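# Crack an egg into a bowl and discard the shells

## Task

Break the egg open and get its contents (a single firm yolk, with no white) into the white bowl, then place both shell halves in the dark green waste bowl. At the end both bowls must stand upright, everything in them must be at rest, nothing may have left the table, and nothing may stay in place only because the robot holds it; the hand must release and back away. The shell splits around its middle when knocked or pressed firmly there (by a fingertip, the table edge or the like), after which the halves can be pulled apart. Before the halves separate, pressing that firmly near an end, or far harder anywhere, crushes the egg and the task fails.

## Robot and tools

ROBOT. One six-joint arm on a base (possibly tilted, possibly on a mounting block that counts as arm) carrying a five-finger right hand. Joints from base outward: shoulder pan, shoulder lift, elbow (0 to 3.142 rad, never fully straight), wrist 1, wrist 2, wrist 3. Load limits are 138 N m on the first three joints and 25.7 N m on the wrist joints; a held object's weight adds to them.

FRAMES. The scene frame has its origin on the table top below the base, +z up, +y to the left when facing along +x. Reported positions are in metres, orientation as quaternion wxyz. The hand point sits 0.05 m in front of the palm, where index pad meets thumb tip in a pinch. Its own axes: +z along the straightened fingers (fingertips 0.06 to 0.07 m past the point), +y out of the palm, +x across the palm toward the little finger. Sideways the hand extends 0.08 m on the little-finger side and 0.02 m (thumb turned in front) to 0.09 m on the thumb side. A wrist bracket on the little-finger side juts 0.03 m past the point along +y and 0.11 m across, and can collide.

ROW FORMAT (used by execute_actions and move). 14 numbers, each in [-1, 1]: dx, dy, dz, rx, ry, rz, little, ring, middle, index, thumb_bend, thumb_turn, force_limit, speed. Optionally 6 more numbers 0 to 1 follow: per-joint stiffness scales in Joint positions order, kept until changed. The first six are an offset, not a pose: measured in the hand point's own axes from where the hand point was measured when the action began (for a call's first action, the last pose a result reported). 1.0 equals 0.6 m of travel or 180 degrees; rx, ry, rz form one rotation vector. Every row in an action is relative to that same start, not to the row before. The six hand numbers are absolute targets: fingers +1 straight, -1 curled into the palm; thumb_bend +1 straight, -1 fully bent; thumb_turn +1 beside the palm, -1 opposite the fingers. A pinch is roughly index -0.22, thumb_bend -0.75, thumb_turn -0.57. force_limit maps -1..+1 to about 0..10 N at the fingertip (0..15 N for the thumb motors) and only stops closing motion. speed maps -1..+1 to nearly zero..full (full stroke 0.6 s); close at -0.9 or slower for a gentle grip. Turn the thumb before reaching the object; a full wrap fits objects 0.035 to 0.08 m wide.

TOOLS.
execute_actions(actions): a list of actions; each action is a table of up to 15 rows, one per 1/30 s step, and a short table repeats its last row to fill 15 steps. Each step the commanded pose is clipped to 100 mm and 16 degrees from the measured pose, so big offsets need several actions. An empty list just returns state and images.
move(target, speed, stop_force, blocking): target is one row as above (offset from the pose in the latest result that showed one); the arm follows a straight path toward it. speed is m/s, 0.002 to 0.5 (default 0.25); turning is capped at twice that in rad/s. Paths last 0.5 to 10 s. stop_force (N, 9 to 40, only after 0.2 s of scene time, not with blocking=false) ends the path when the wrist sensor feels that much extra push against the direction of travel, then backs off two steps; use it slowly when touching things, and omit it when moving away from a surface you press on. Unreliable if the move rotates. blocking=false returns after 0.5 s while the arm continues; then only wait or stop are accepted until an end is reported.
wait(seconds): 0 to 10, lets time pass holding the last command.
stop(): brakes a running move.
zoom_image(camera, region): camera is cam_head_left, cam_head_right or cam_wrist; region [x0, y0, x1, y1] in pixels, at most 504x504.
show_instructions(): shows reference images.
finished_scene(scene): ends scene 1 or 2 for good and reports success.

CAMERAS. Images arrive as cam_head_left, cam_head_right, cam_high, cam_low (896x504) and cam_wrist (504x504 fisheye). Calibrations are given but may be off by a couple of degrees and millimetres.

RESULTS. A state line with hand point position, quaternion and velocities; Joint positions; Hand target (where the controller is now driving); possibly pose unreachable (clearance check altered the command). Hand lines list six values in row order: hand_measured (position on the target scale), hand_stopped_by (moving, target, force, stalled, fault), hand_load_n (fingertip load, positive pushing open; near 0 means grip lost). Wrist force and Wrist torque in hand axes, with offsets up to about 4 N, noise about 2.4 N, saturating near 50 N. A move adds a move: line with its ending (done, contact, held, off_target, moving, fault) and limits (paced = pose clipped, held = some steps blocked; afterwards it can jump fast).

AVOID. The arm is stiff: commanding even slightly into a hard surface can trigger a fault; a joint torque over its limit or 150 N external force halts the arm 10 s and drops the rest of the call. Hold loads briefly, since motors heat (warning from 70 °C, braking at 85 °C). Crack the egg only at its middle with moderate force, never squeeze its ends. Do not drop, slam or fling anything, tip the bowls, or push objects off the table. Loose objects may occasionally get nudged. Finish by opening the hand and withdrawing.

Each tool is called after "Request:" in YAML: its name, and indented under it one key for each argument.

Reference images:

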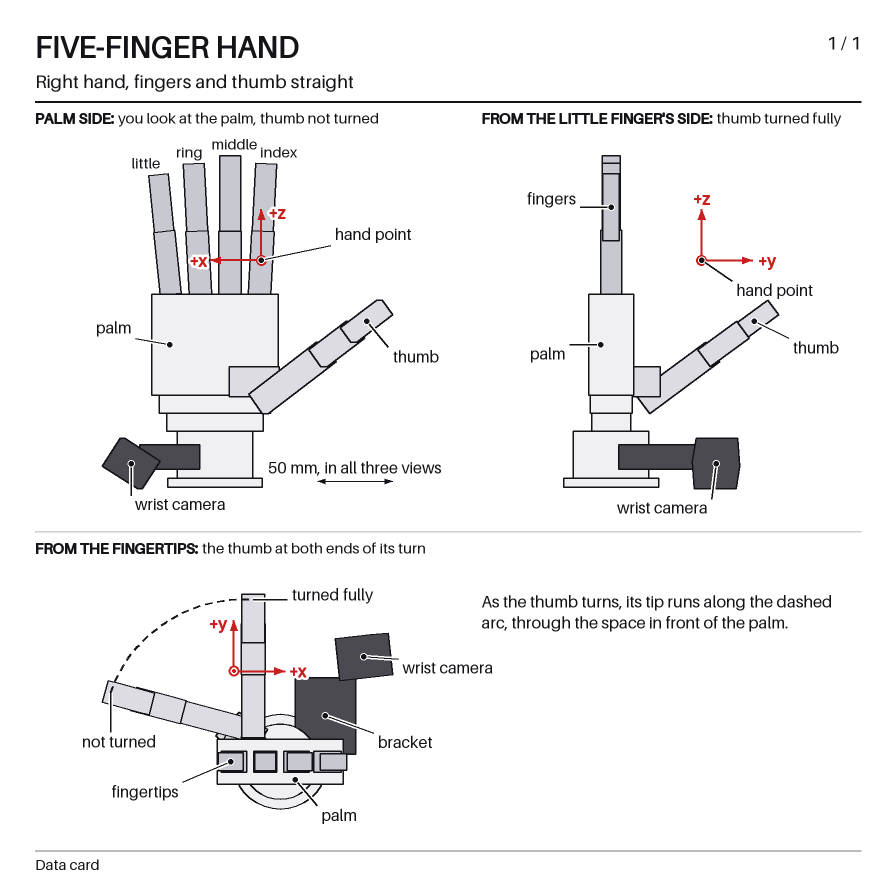

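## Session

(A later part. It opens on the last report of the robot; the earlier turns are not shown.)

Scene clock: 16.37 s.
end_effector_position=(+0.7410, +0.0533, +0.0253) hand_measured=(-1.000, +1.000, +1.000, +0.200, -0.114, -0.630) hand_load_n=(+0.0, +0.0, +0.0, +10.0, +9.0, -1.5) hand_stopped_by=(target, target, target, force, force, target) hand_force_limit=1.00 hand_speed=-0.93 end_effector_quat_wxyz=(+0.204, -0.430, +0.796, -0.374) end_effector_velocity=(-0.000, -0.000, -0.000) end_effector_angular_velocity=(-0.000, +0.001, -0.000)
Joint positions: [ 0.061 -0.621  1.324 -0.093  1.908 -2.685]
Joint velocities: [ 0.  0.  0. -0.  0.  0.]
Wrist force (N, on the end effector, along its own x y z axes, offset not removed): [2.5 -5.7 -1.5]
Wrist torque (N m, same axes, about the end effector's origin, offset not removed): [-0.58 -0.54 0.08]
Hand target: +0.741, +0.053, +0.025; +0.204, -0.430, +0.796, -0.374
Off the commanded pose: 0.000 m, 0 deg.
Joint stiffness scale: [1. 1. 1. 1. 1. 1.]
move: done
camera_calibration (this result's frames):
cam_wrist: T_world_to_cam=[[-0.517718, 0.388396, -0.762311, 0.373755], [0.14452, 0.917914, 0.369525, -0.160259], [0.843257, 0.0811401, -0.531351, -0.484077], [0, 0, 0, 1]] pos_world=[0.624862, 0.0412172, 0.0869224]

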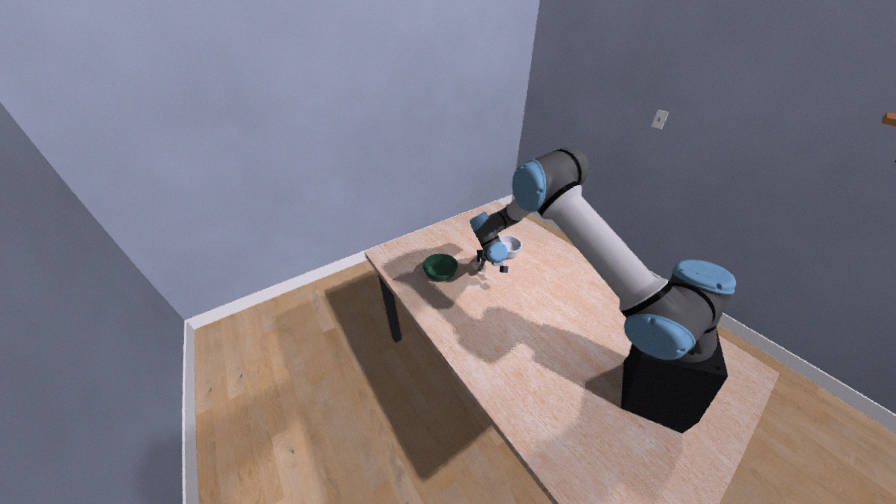

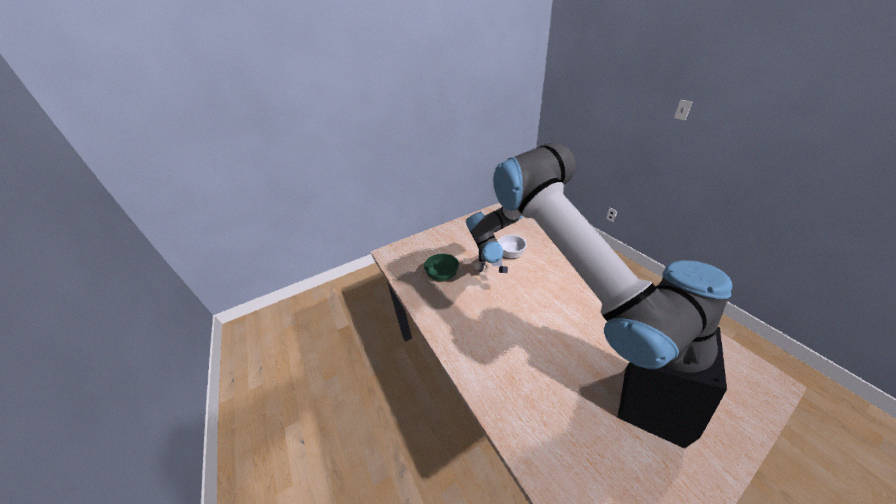

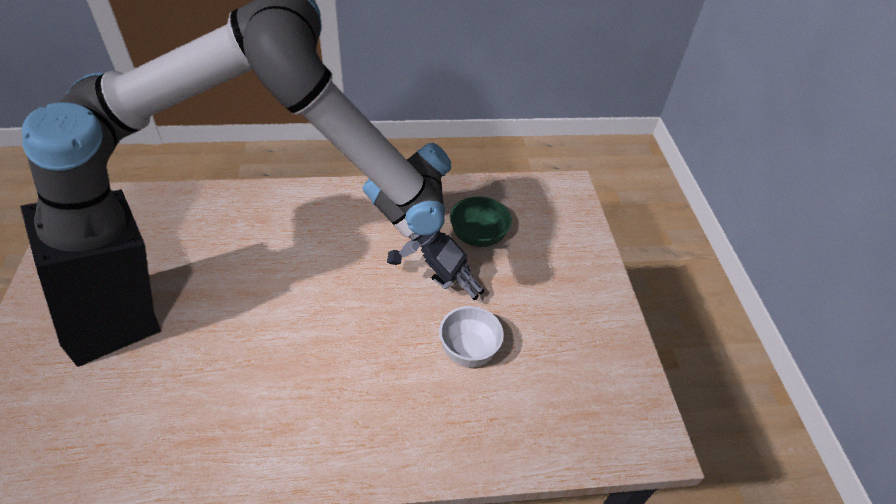

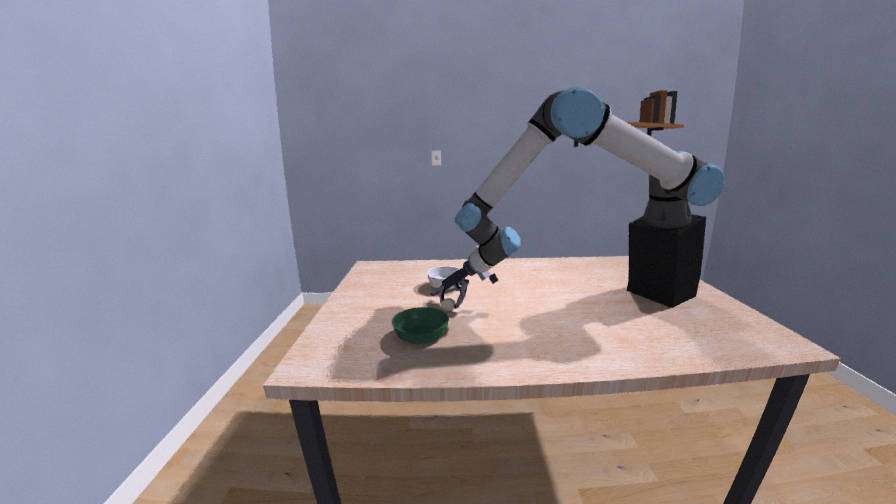

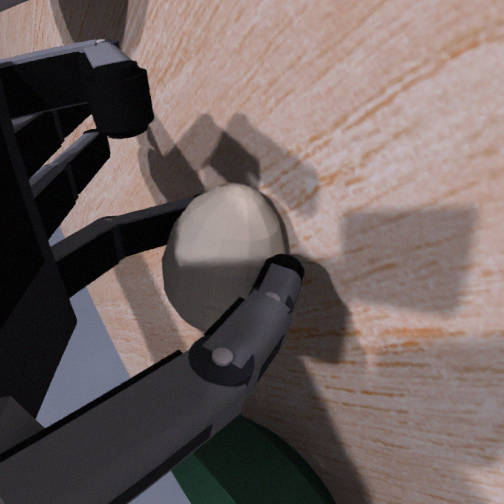

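Not cracked at 10 N. Thumb to 15 N.

Request:
move:
  target: [0,0,0,0,0,0,-1,1,1,-0.15,-0.55,-0.63,1,-0.93]

Scene clock: 17.80 s.
end_effector_position=(+0.7410, +0.0533, +0.0253) hand_measured=(-1.000, +1.000, +1.000, +0.200, -0.174, -0.630) hand_load_n=(+0.0, +0.0, +0.0, +15.0, +14.5, -2.0) hand_stopped_by=(target, target, target, force, force, target) hand_force_limit=1.00 hand_speed=-0.93 end_effector_quat_wxyz=(+0.204, -0.430, +0.796, -0.374) end_effector_velocity=(+0.002, +0.000, +0.001) end_effector_angular_velocity=(-0.001, -0.003, +0.001)
Joint positions: [ 0.061 -0.621  1.324 -0.093  1.908 -2.685]
Joint velocities: [ 0.    -0.001 -0.002 -0.     0.001 -0.001]
Wrist force (N, on the end effector, along its own x y z axes, offset not removed): [1.3 -1.8 -2.2]
Wrist torque (N m, same axes, about the end effector's origin, offset not removed): [-0.19 -0.10 0.11]
Hand target: +0.741, +0.053, +0.025; +0.204, -0.430, +0.796, -0.374
Off the commanded pose: 0.000 m, 0 deg.
Joint stiffness scale: [1. 1. 1. 1. 1. 1.]
move: done
camera_calibration (this result's frames):
cam_wrist: T_world_to_cam=[[-0.517718, 0.388395, -0.76231, 0.373755], [0.14452, 0.917914, 0.369525, -0.160259], [0.843257, 0.0811404, -0.531351, -0.484077], [0, 0, 0, 1]] pos_world=[0.624862, 0.0412173, 0.0869223]

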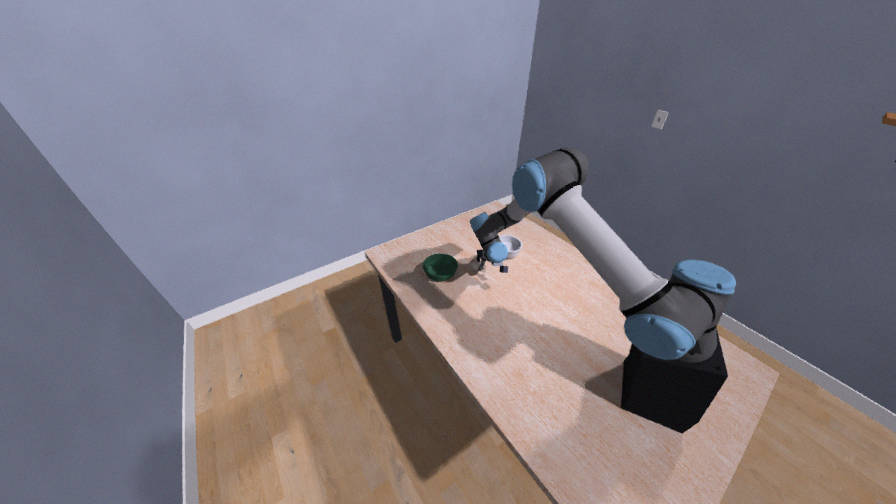

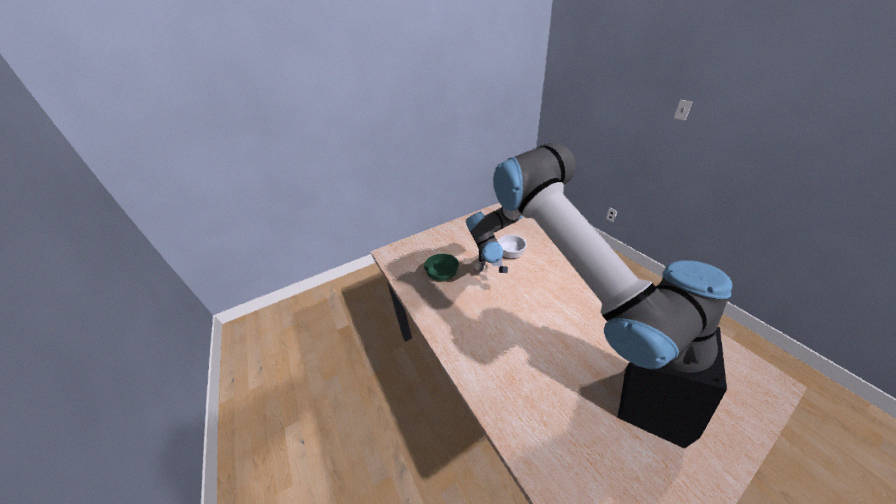

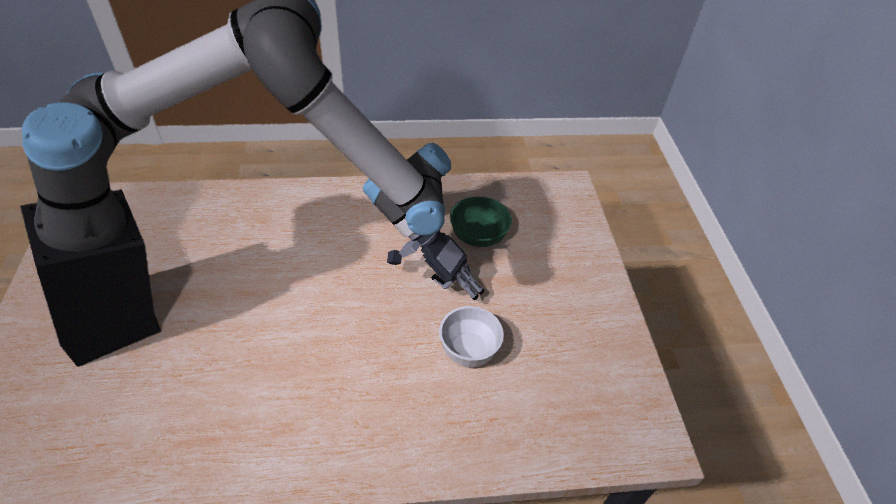

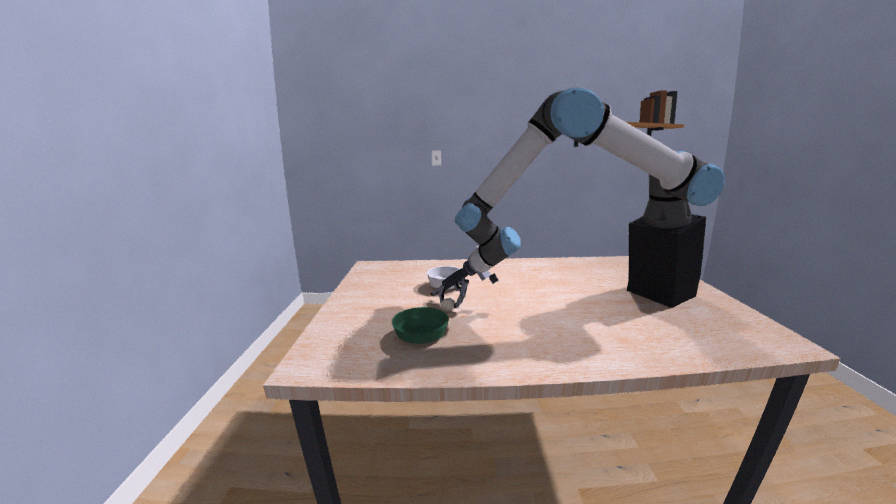

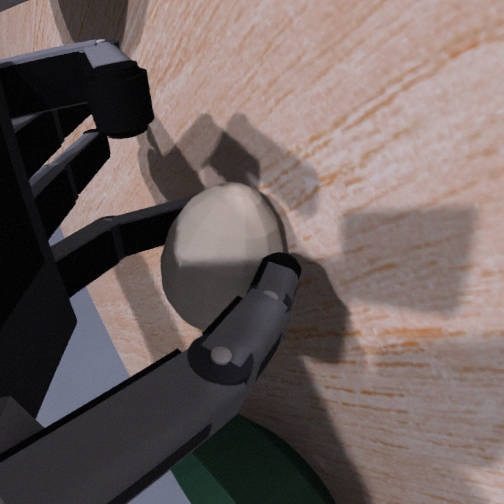

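Request:
move:
  target: [0,0.0128,0.0107,0,0,0,-1,1,1,-0.15,-0.55,-0.63,1,-0.93]
  speed: 0.003
  stop_force: 20

Scene clock: 22.87 s.
end_effector_position=(+0.7461, +0.0527, +0.0244) hand_measured=(-1.000, +1.000, +1.000, +0.200, -0.174, -0.630) hand_load_n=(+0.0, +0.0, +0.0, +14.0, +13.0, -2.5) hand_stopped_by=(target, target, target, force, force, target) hand_force_limit=1.00 hand_speed=-0.93 end_effector_quat_wxyz=(+0.208, -0.428, +0.795, -0.377) end_effector_velocity=(+0.001, -0.000, +0.000) end_effector_angular_velocity=(+0.000, -0.003, -0.002)
Joint positions: [ 0.061 -0.615  1.315 -0.102  1.91  -2.684]
Joint velocities: [-0.     0.001 -0.002 -0.001  0.001  0.001]
Wrist force (N, on the end effector, along its own x y z axes, offset not removed): [2.6 -11.0 -13.9]
Wrist torque (N m, same axes, about the end effector's origin, offset not removed): [-0.09 -0.26 0.00]
Hand target: +0.741, +0.053, +0.015; +0.204, -0.430, +0.796, -0.374
Off the commanded pose: 0.010 m, 1 deg.
Joint stiffness scale: [1. 1. 1. 1. 1. 1.]
move: off_target
camera_calibration (this result's frames):
cam_wrist: T_world_to_cam=[[-0.508205, 0.387998, -0.768885, 0.369101], [0.140755, 0.918184, 0.370305, -0.157286], [0.849656, 0.0799664, -0.521239, -0.49368], [0, 0, 0, 1]] pos_world=[0.629177, 0.0406846, 0.0847147]

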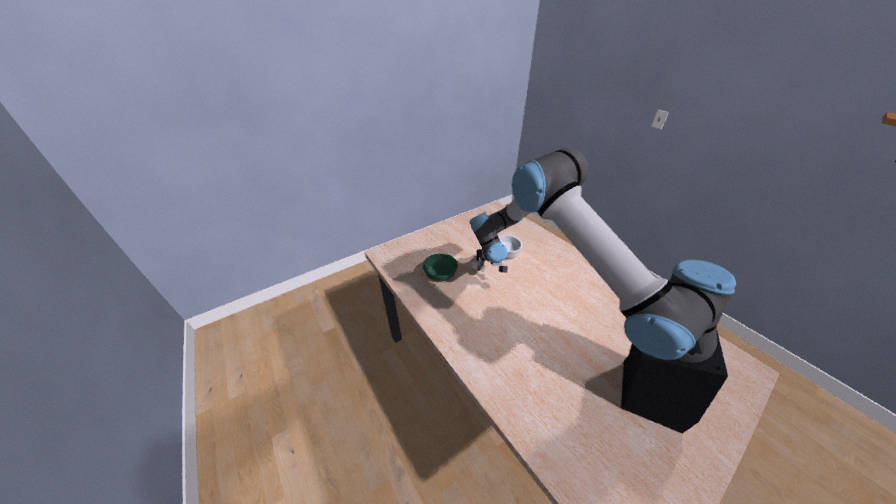

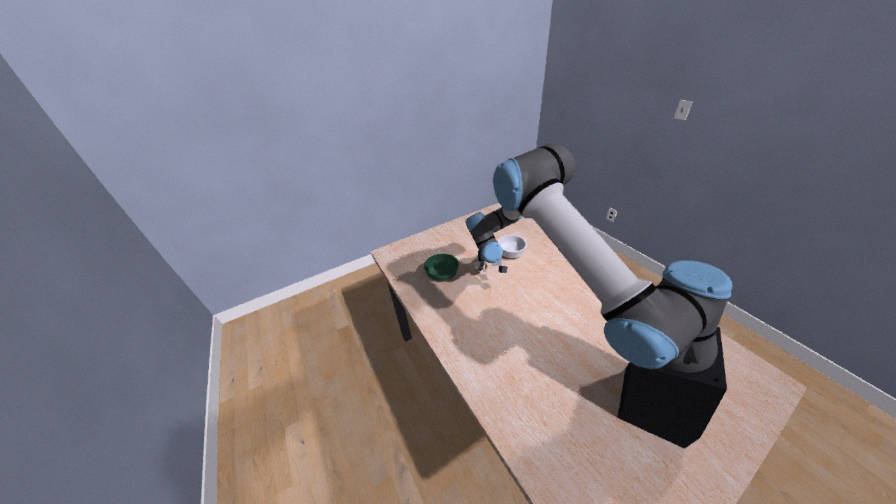

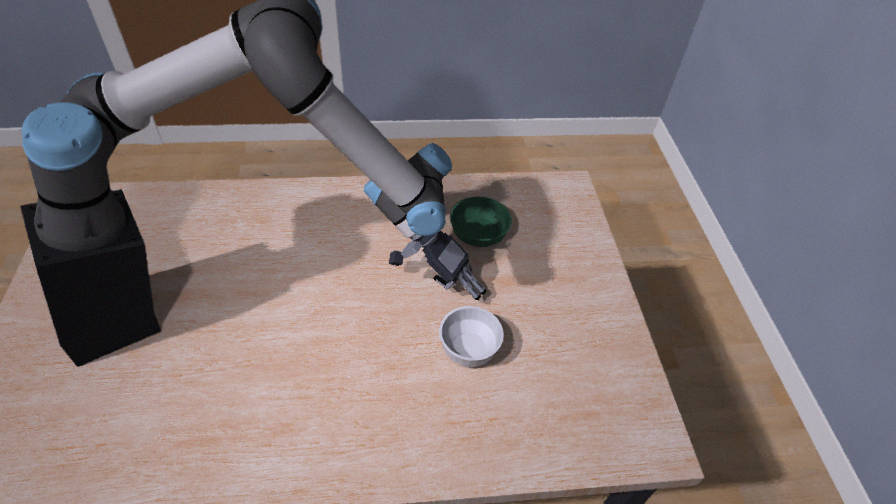

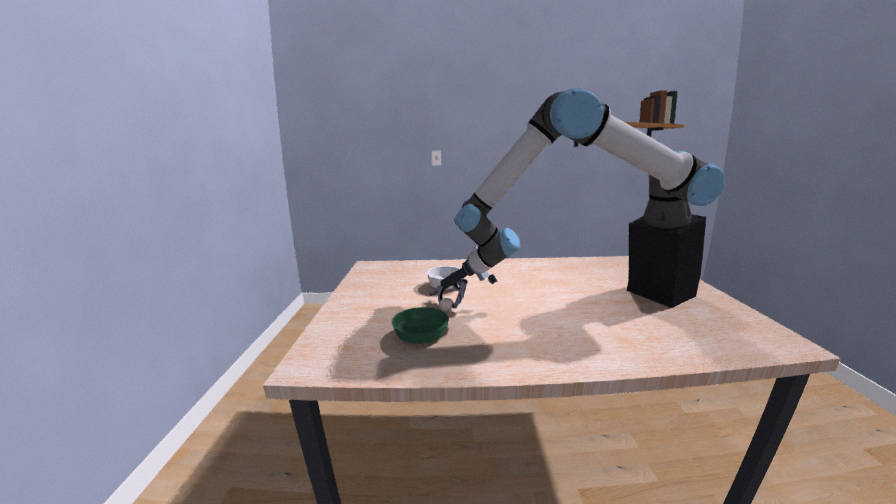

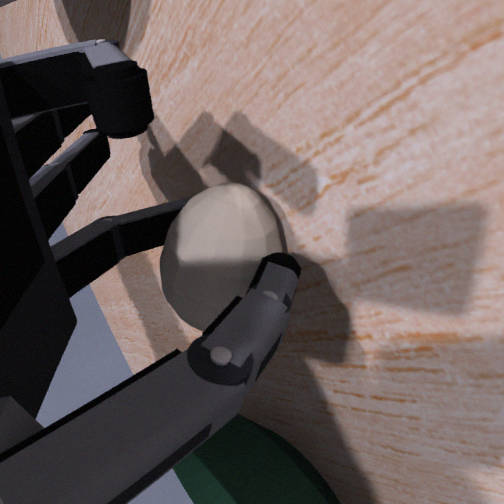

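Request:
move:
  target: [0.006,0.033,0.012,0,0,0,-1,1,1,-0.15,-0.55,-0.63,1,-0.93]
  speed: 0.01

Scene clock: 25.37 s.
end_effector_position=(+0.7528, +0.0522, +0.0236) hand_measured=(-1.000, +1.000, +1.000, +0.200, -0.174, -0.630) hand_load_n=(+0.0, +0.0, +0.0, +15.0, +11.5, -2.0) hand_stopped_by=(target, target, target, force, force, target) hand_force_limit=1.00 hand_speed=-0.93 end_effector_quat_wxyz=(+0.219, -0.421, +0.791, -0.385) end_effector_velocity=(+0.001, -0.000, -0.001) end_effector_angular_velocity=(-0.000, -0.006, -0.000)
Joint positions: [ 0.063 -0.61   1.318 -0.139  1.916 -2.681]
Joint velocities: [ 0.     0.002  0.001 -0.009  0.001  0.001]
Wrist force (N, on the end effector, along its own x y z axes, offset not removed): [4.1 -20.6 -25.3]
Wrist torque (N m, same axes, about the end effector's origin, offset not removed): [-0.02 -0.44 0.14]
Hand target: +0.738, +0.054, +0.005; +0.208, -0.428, +0.795, -0.377
Off the commanded pose: 0.024 m, 2 deg.
Joint stiffness scale: [1. 1. 1. 1. 1. 1.]
move: off_target
camera_calibration (this result's frames):
cam_wrist: T_world_to_cam=[[-0.483653, 0.386828, -0.785139, 0.354049], [0.130673, 0.918895, 0.372232, -0.150009], [0.86545, 0.0774349, -0.494974, -0.51215], [0, 0, 0, 1]] pos_world=[0.634079, 0.0405445, 0.0803149]

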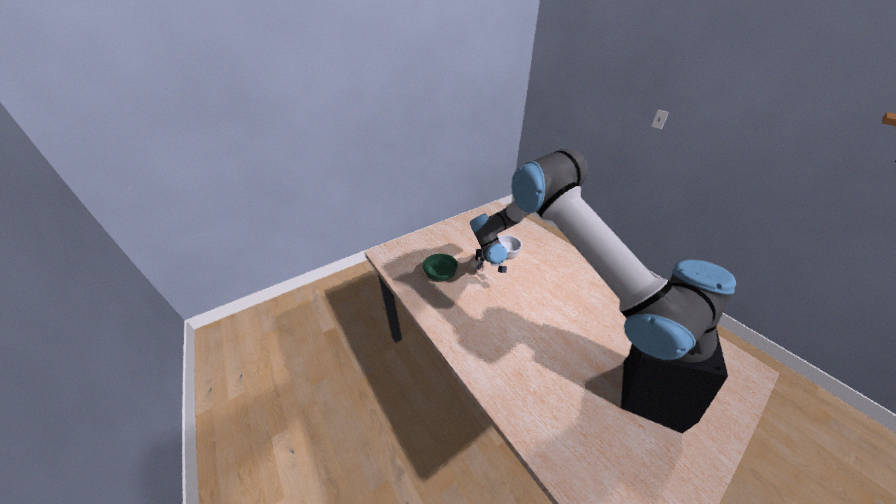

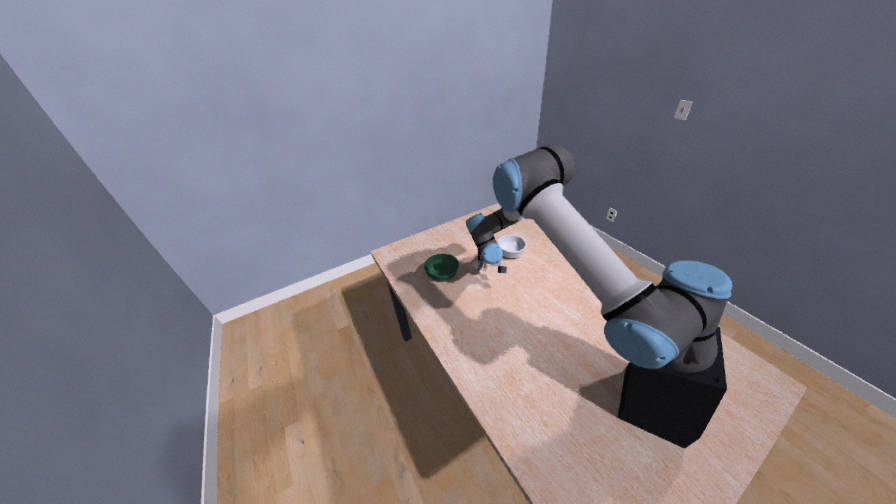

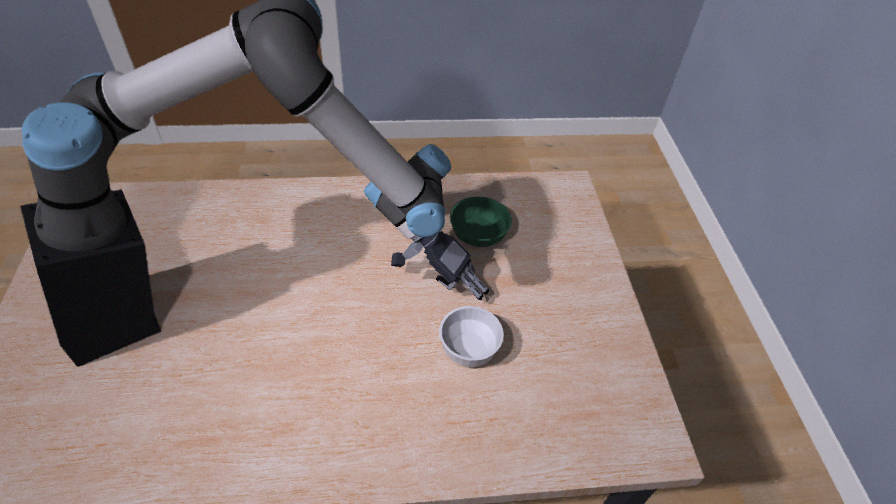

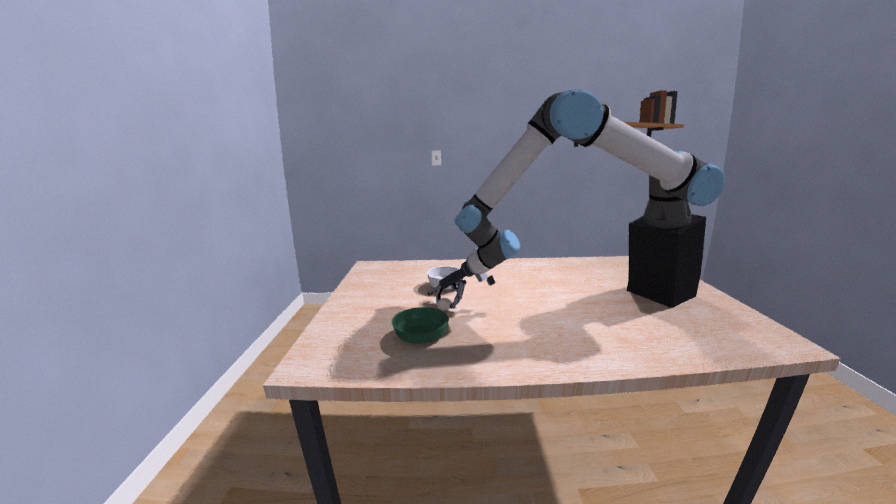

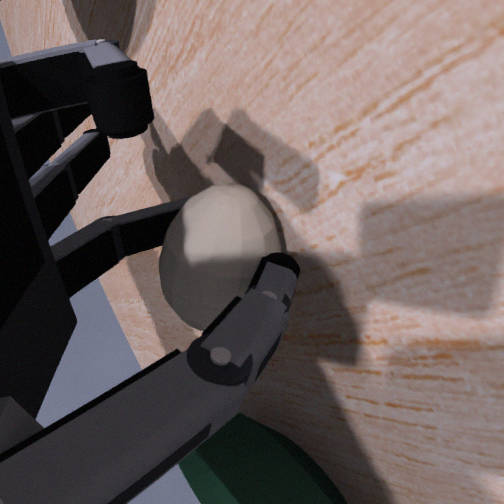

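Request:
zoom_image:
  camera: "cam_wrist"
  region: [130, 160, 330, 360]

Region (130, 160, 330, 360) of cam_wrist's 504x504 image, scaled by 2.520, with more detail than that image has.

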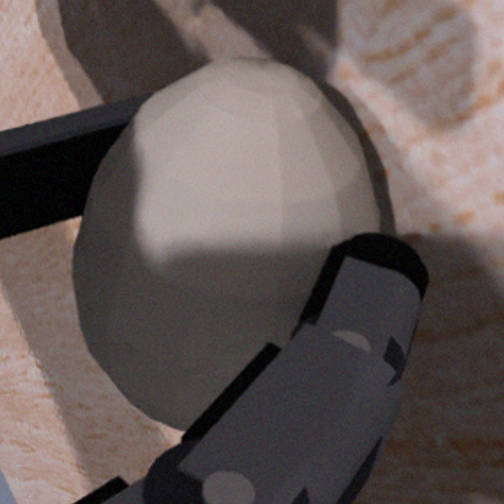

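Request:
move:
  target: [0.015,0.054,0.006,-0.01,0,0,-1,1,1,-0.15,-0.55,-0.63,1,-0.93]
  speed: 0.015

Scene clock: 28.23 s.
end_effector_position=(+0.7528, +0.0537, +0.0188) hand_measured=(-1.000, +1.000, +1.000, +0.200, -0.174, -0.630) hand_load_n=(+0.0, +0.0, +0.0, +9.0, +8.5, -1.0) hand_stopped_by=(target, target, target, force, force, target) hand_force_limit=1.00 hand_speed=-0.93 end_effector_quat_wxyz=(+0.229, -0.417, +0.792, -0.383) end_effector_velocity=(+0.000, +0.000, +0.000) end_effector_angular_velocity=(-0.000, +0.000, +0.002)
Joint positions: [ 0.062 -0.605  1.329 -0.167  1.907 -2.669]
Joint velocities: [ 0.    -0.001  0.     0.    -0.001 -0.001]
Wrist force (N, on the end effector, along its own x y z axes, offset not removed): [2.6 -28.0 -20.8]
Wrist torque (N m, same axes, about the end effector's origin, offset not removed): [0.23 -0.41 0.04]
Hand target: +0.734, +0.054, -0.004; +0.213, -0.425, +0.797, -0.372
Off the commanded pose: 0.030 m, 2 deg.
Joint stiffness scale: [1. 1. 1. 1. 1. 1.]
move: off_target
camera_calibration (this result's frames):
cam_wrist: T_world_to_cam=[[-0.470549, 0.397451, -0.787792, 0.339285], [0.125018, 0.913833, 0.386367, -0.145287], [0.873473, 0.0833162, -0.479692, -0.521299], [0, 0, 0, 1]] pos_world=[0.633154, 0.0413517, 0.0733572]

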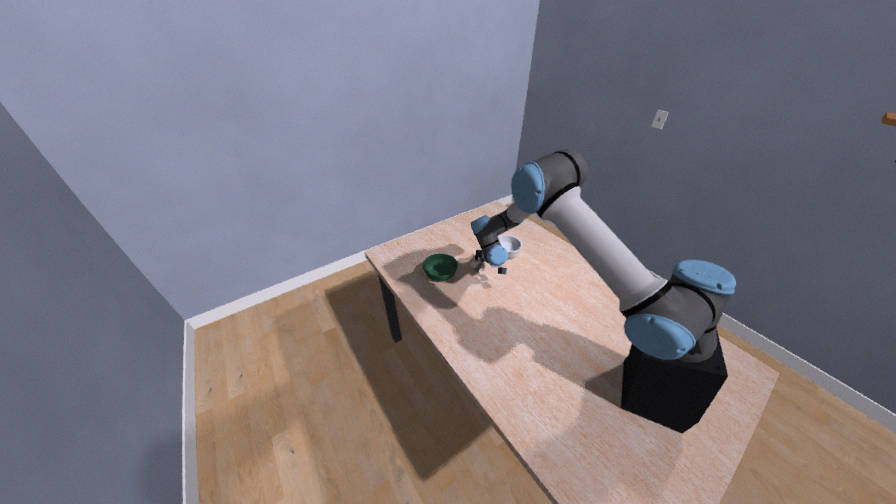

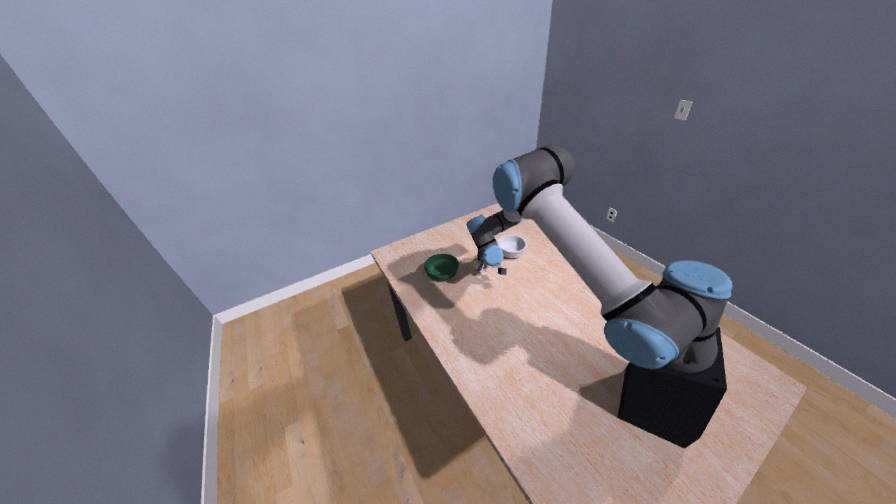

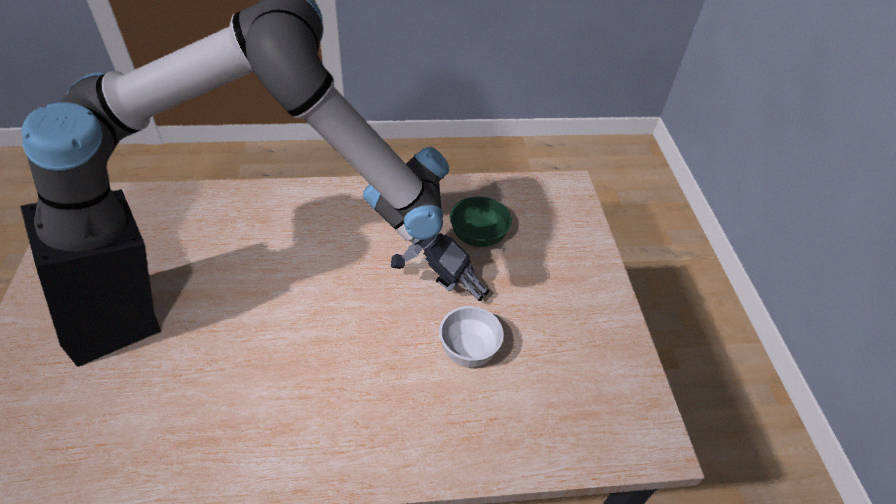

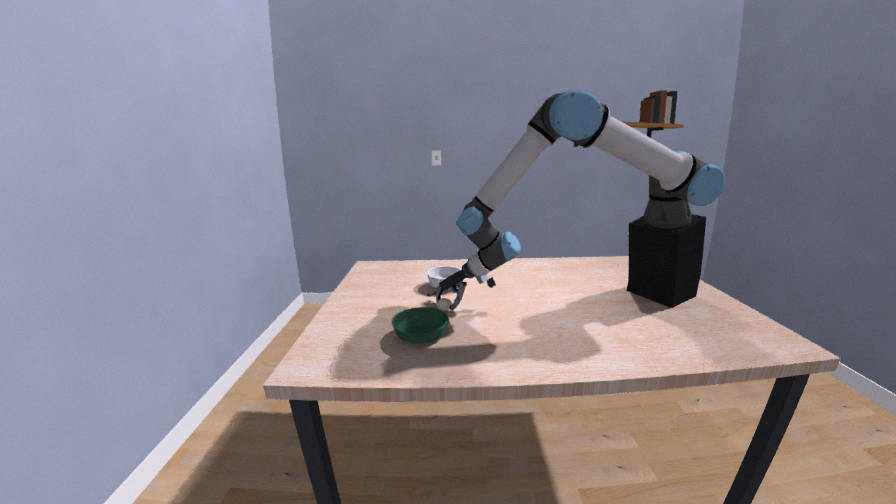

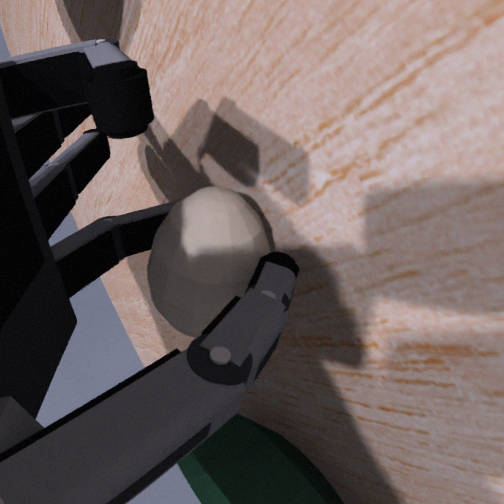

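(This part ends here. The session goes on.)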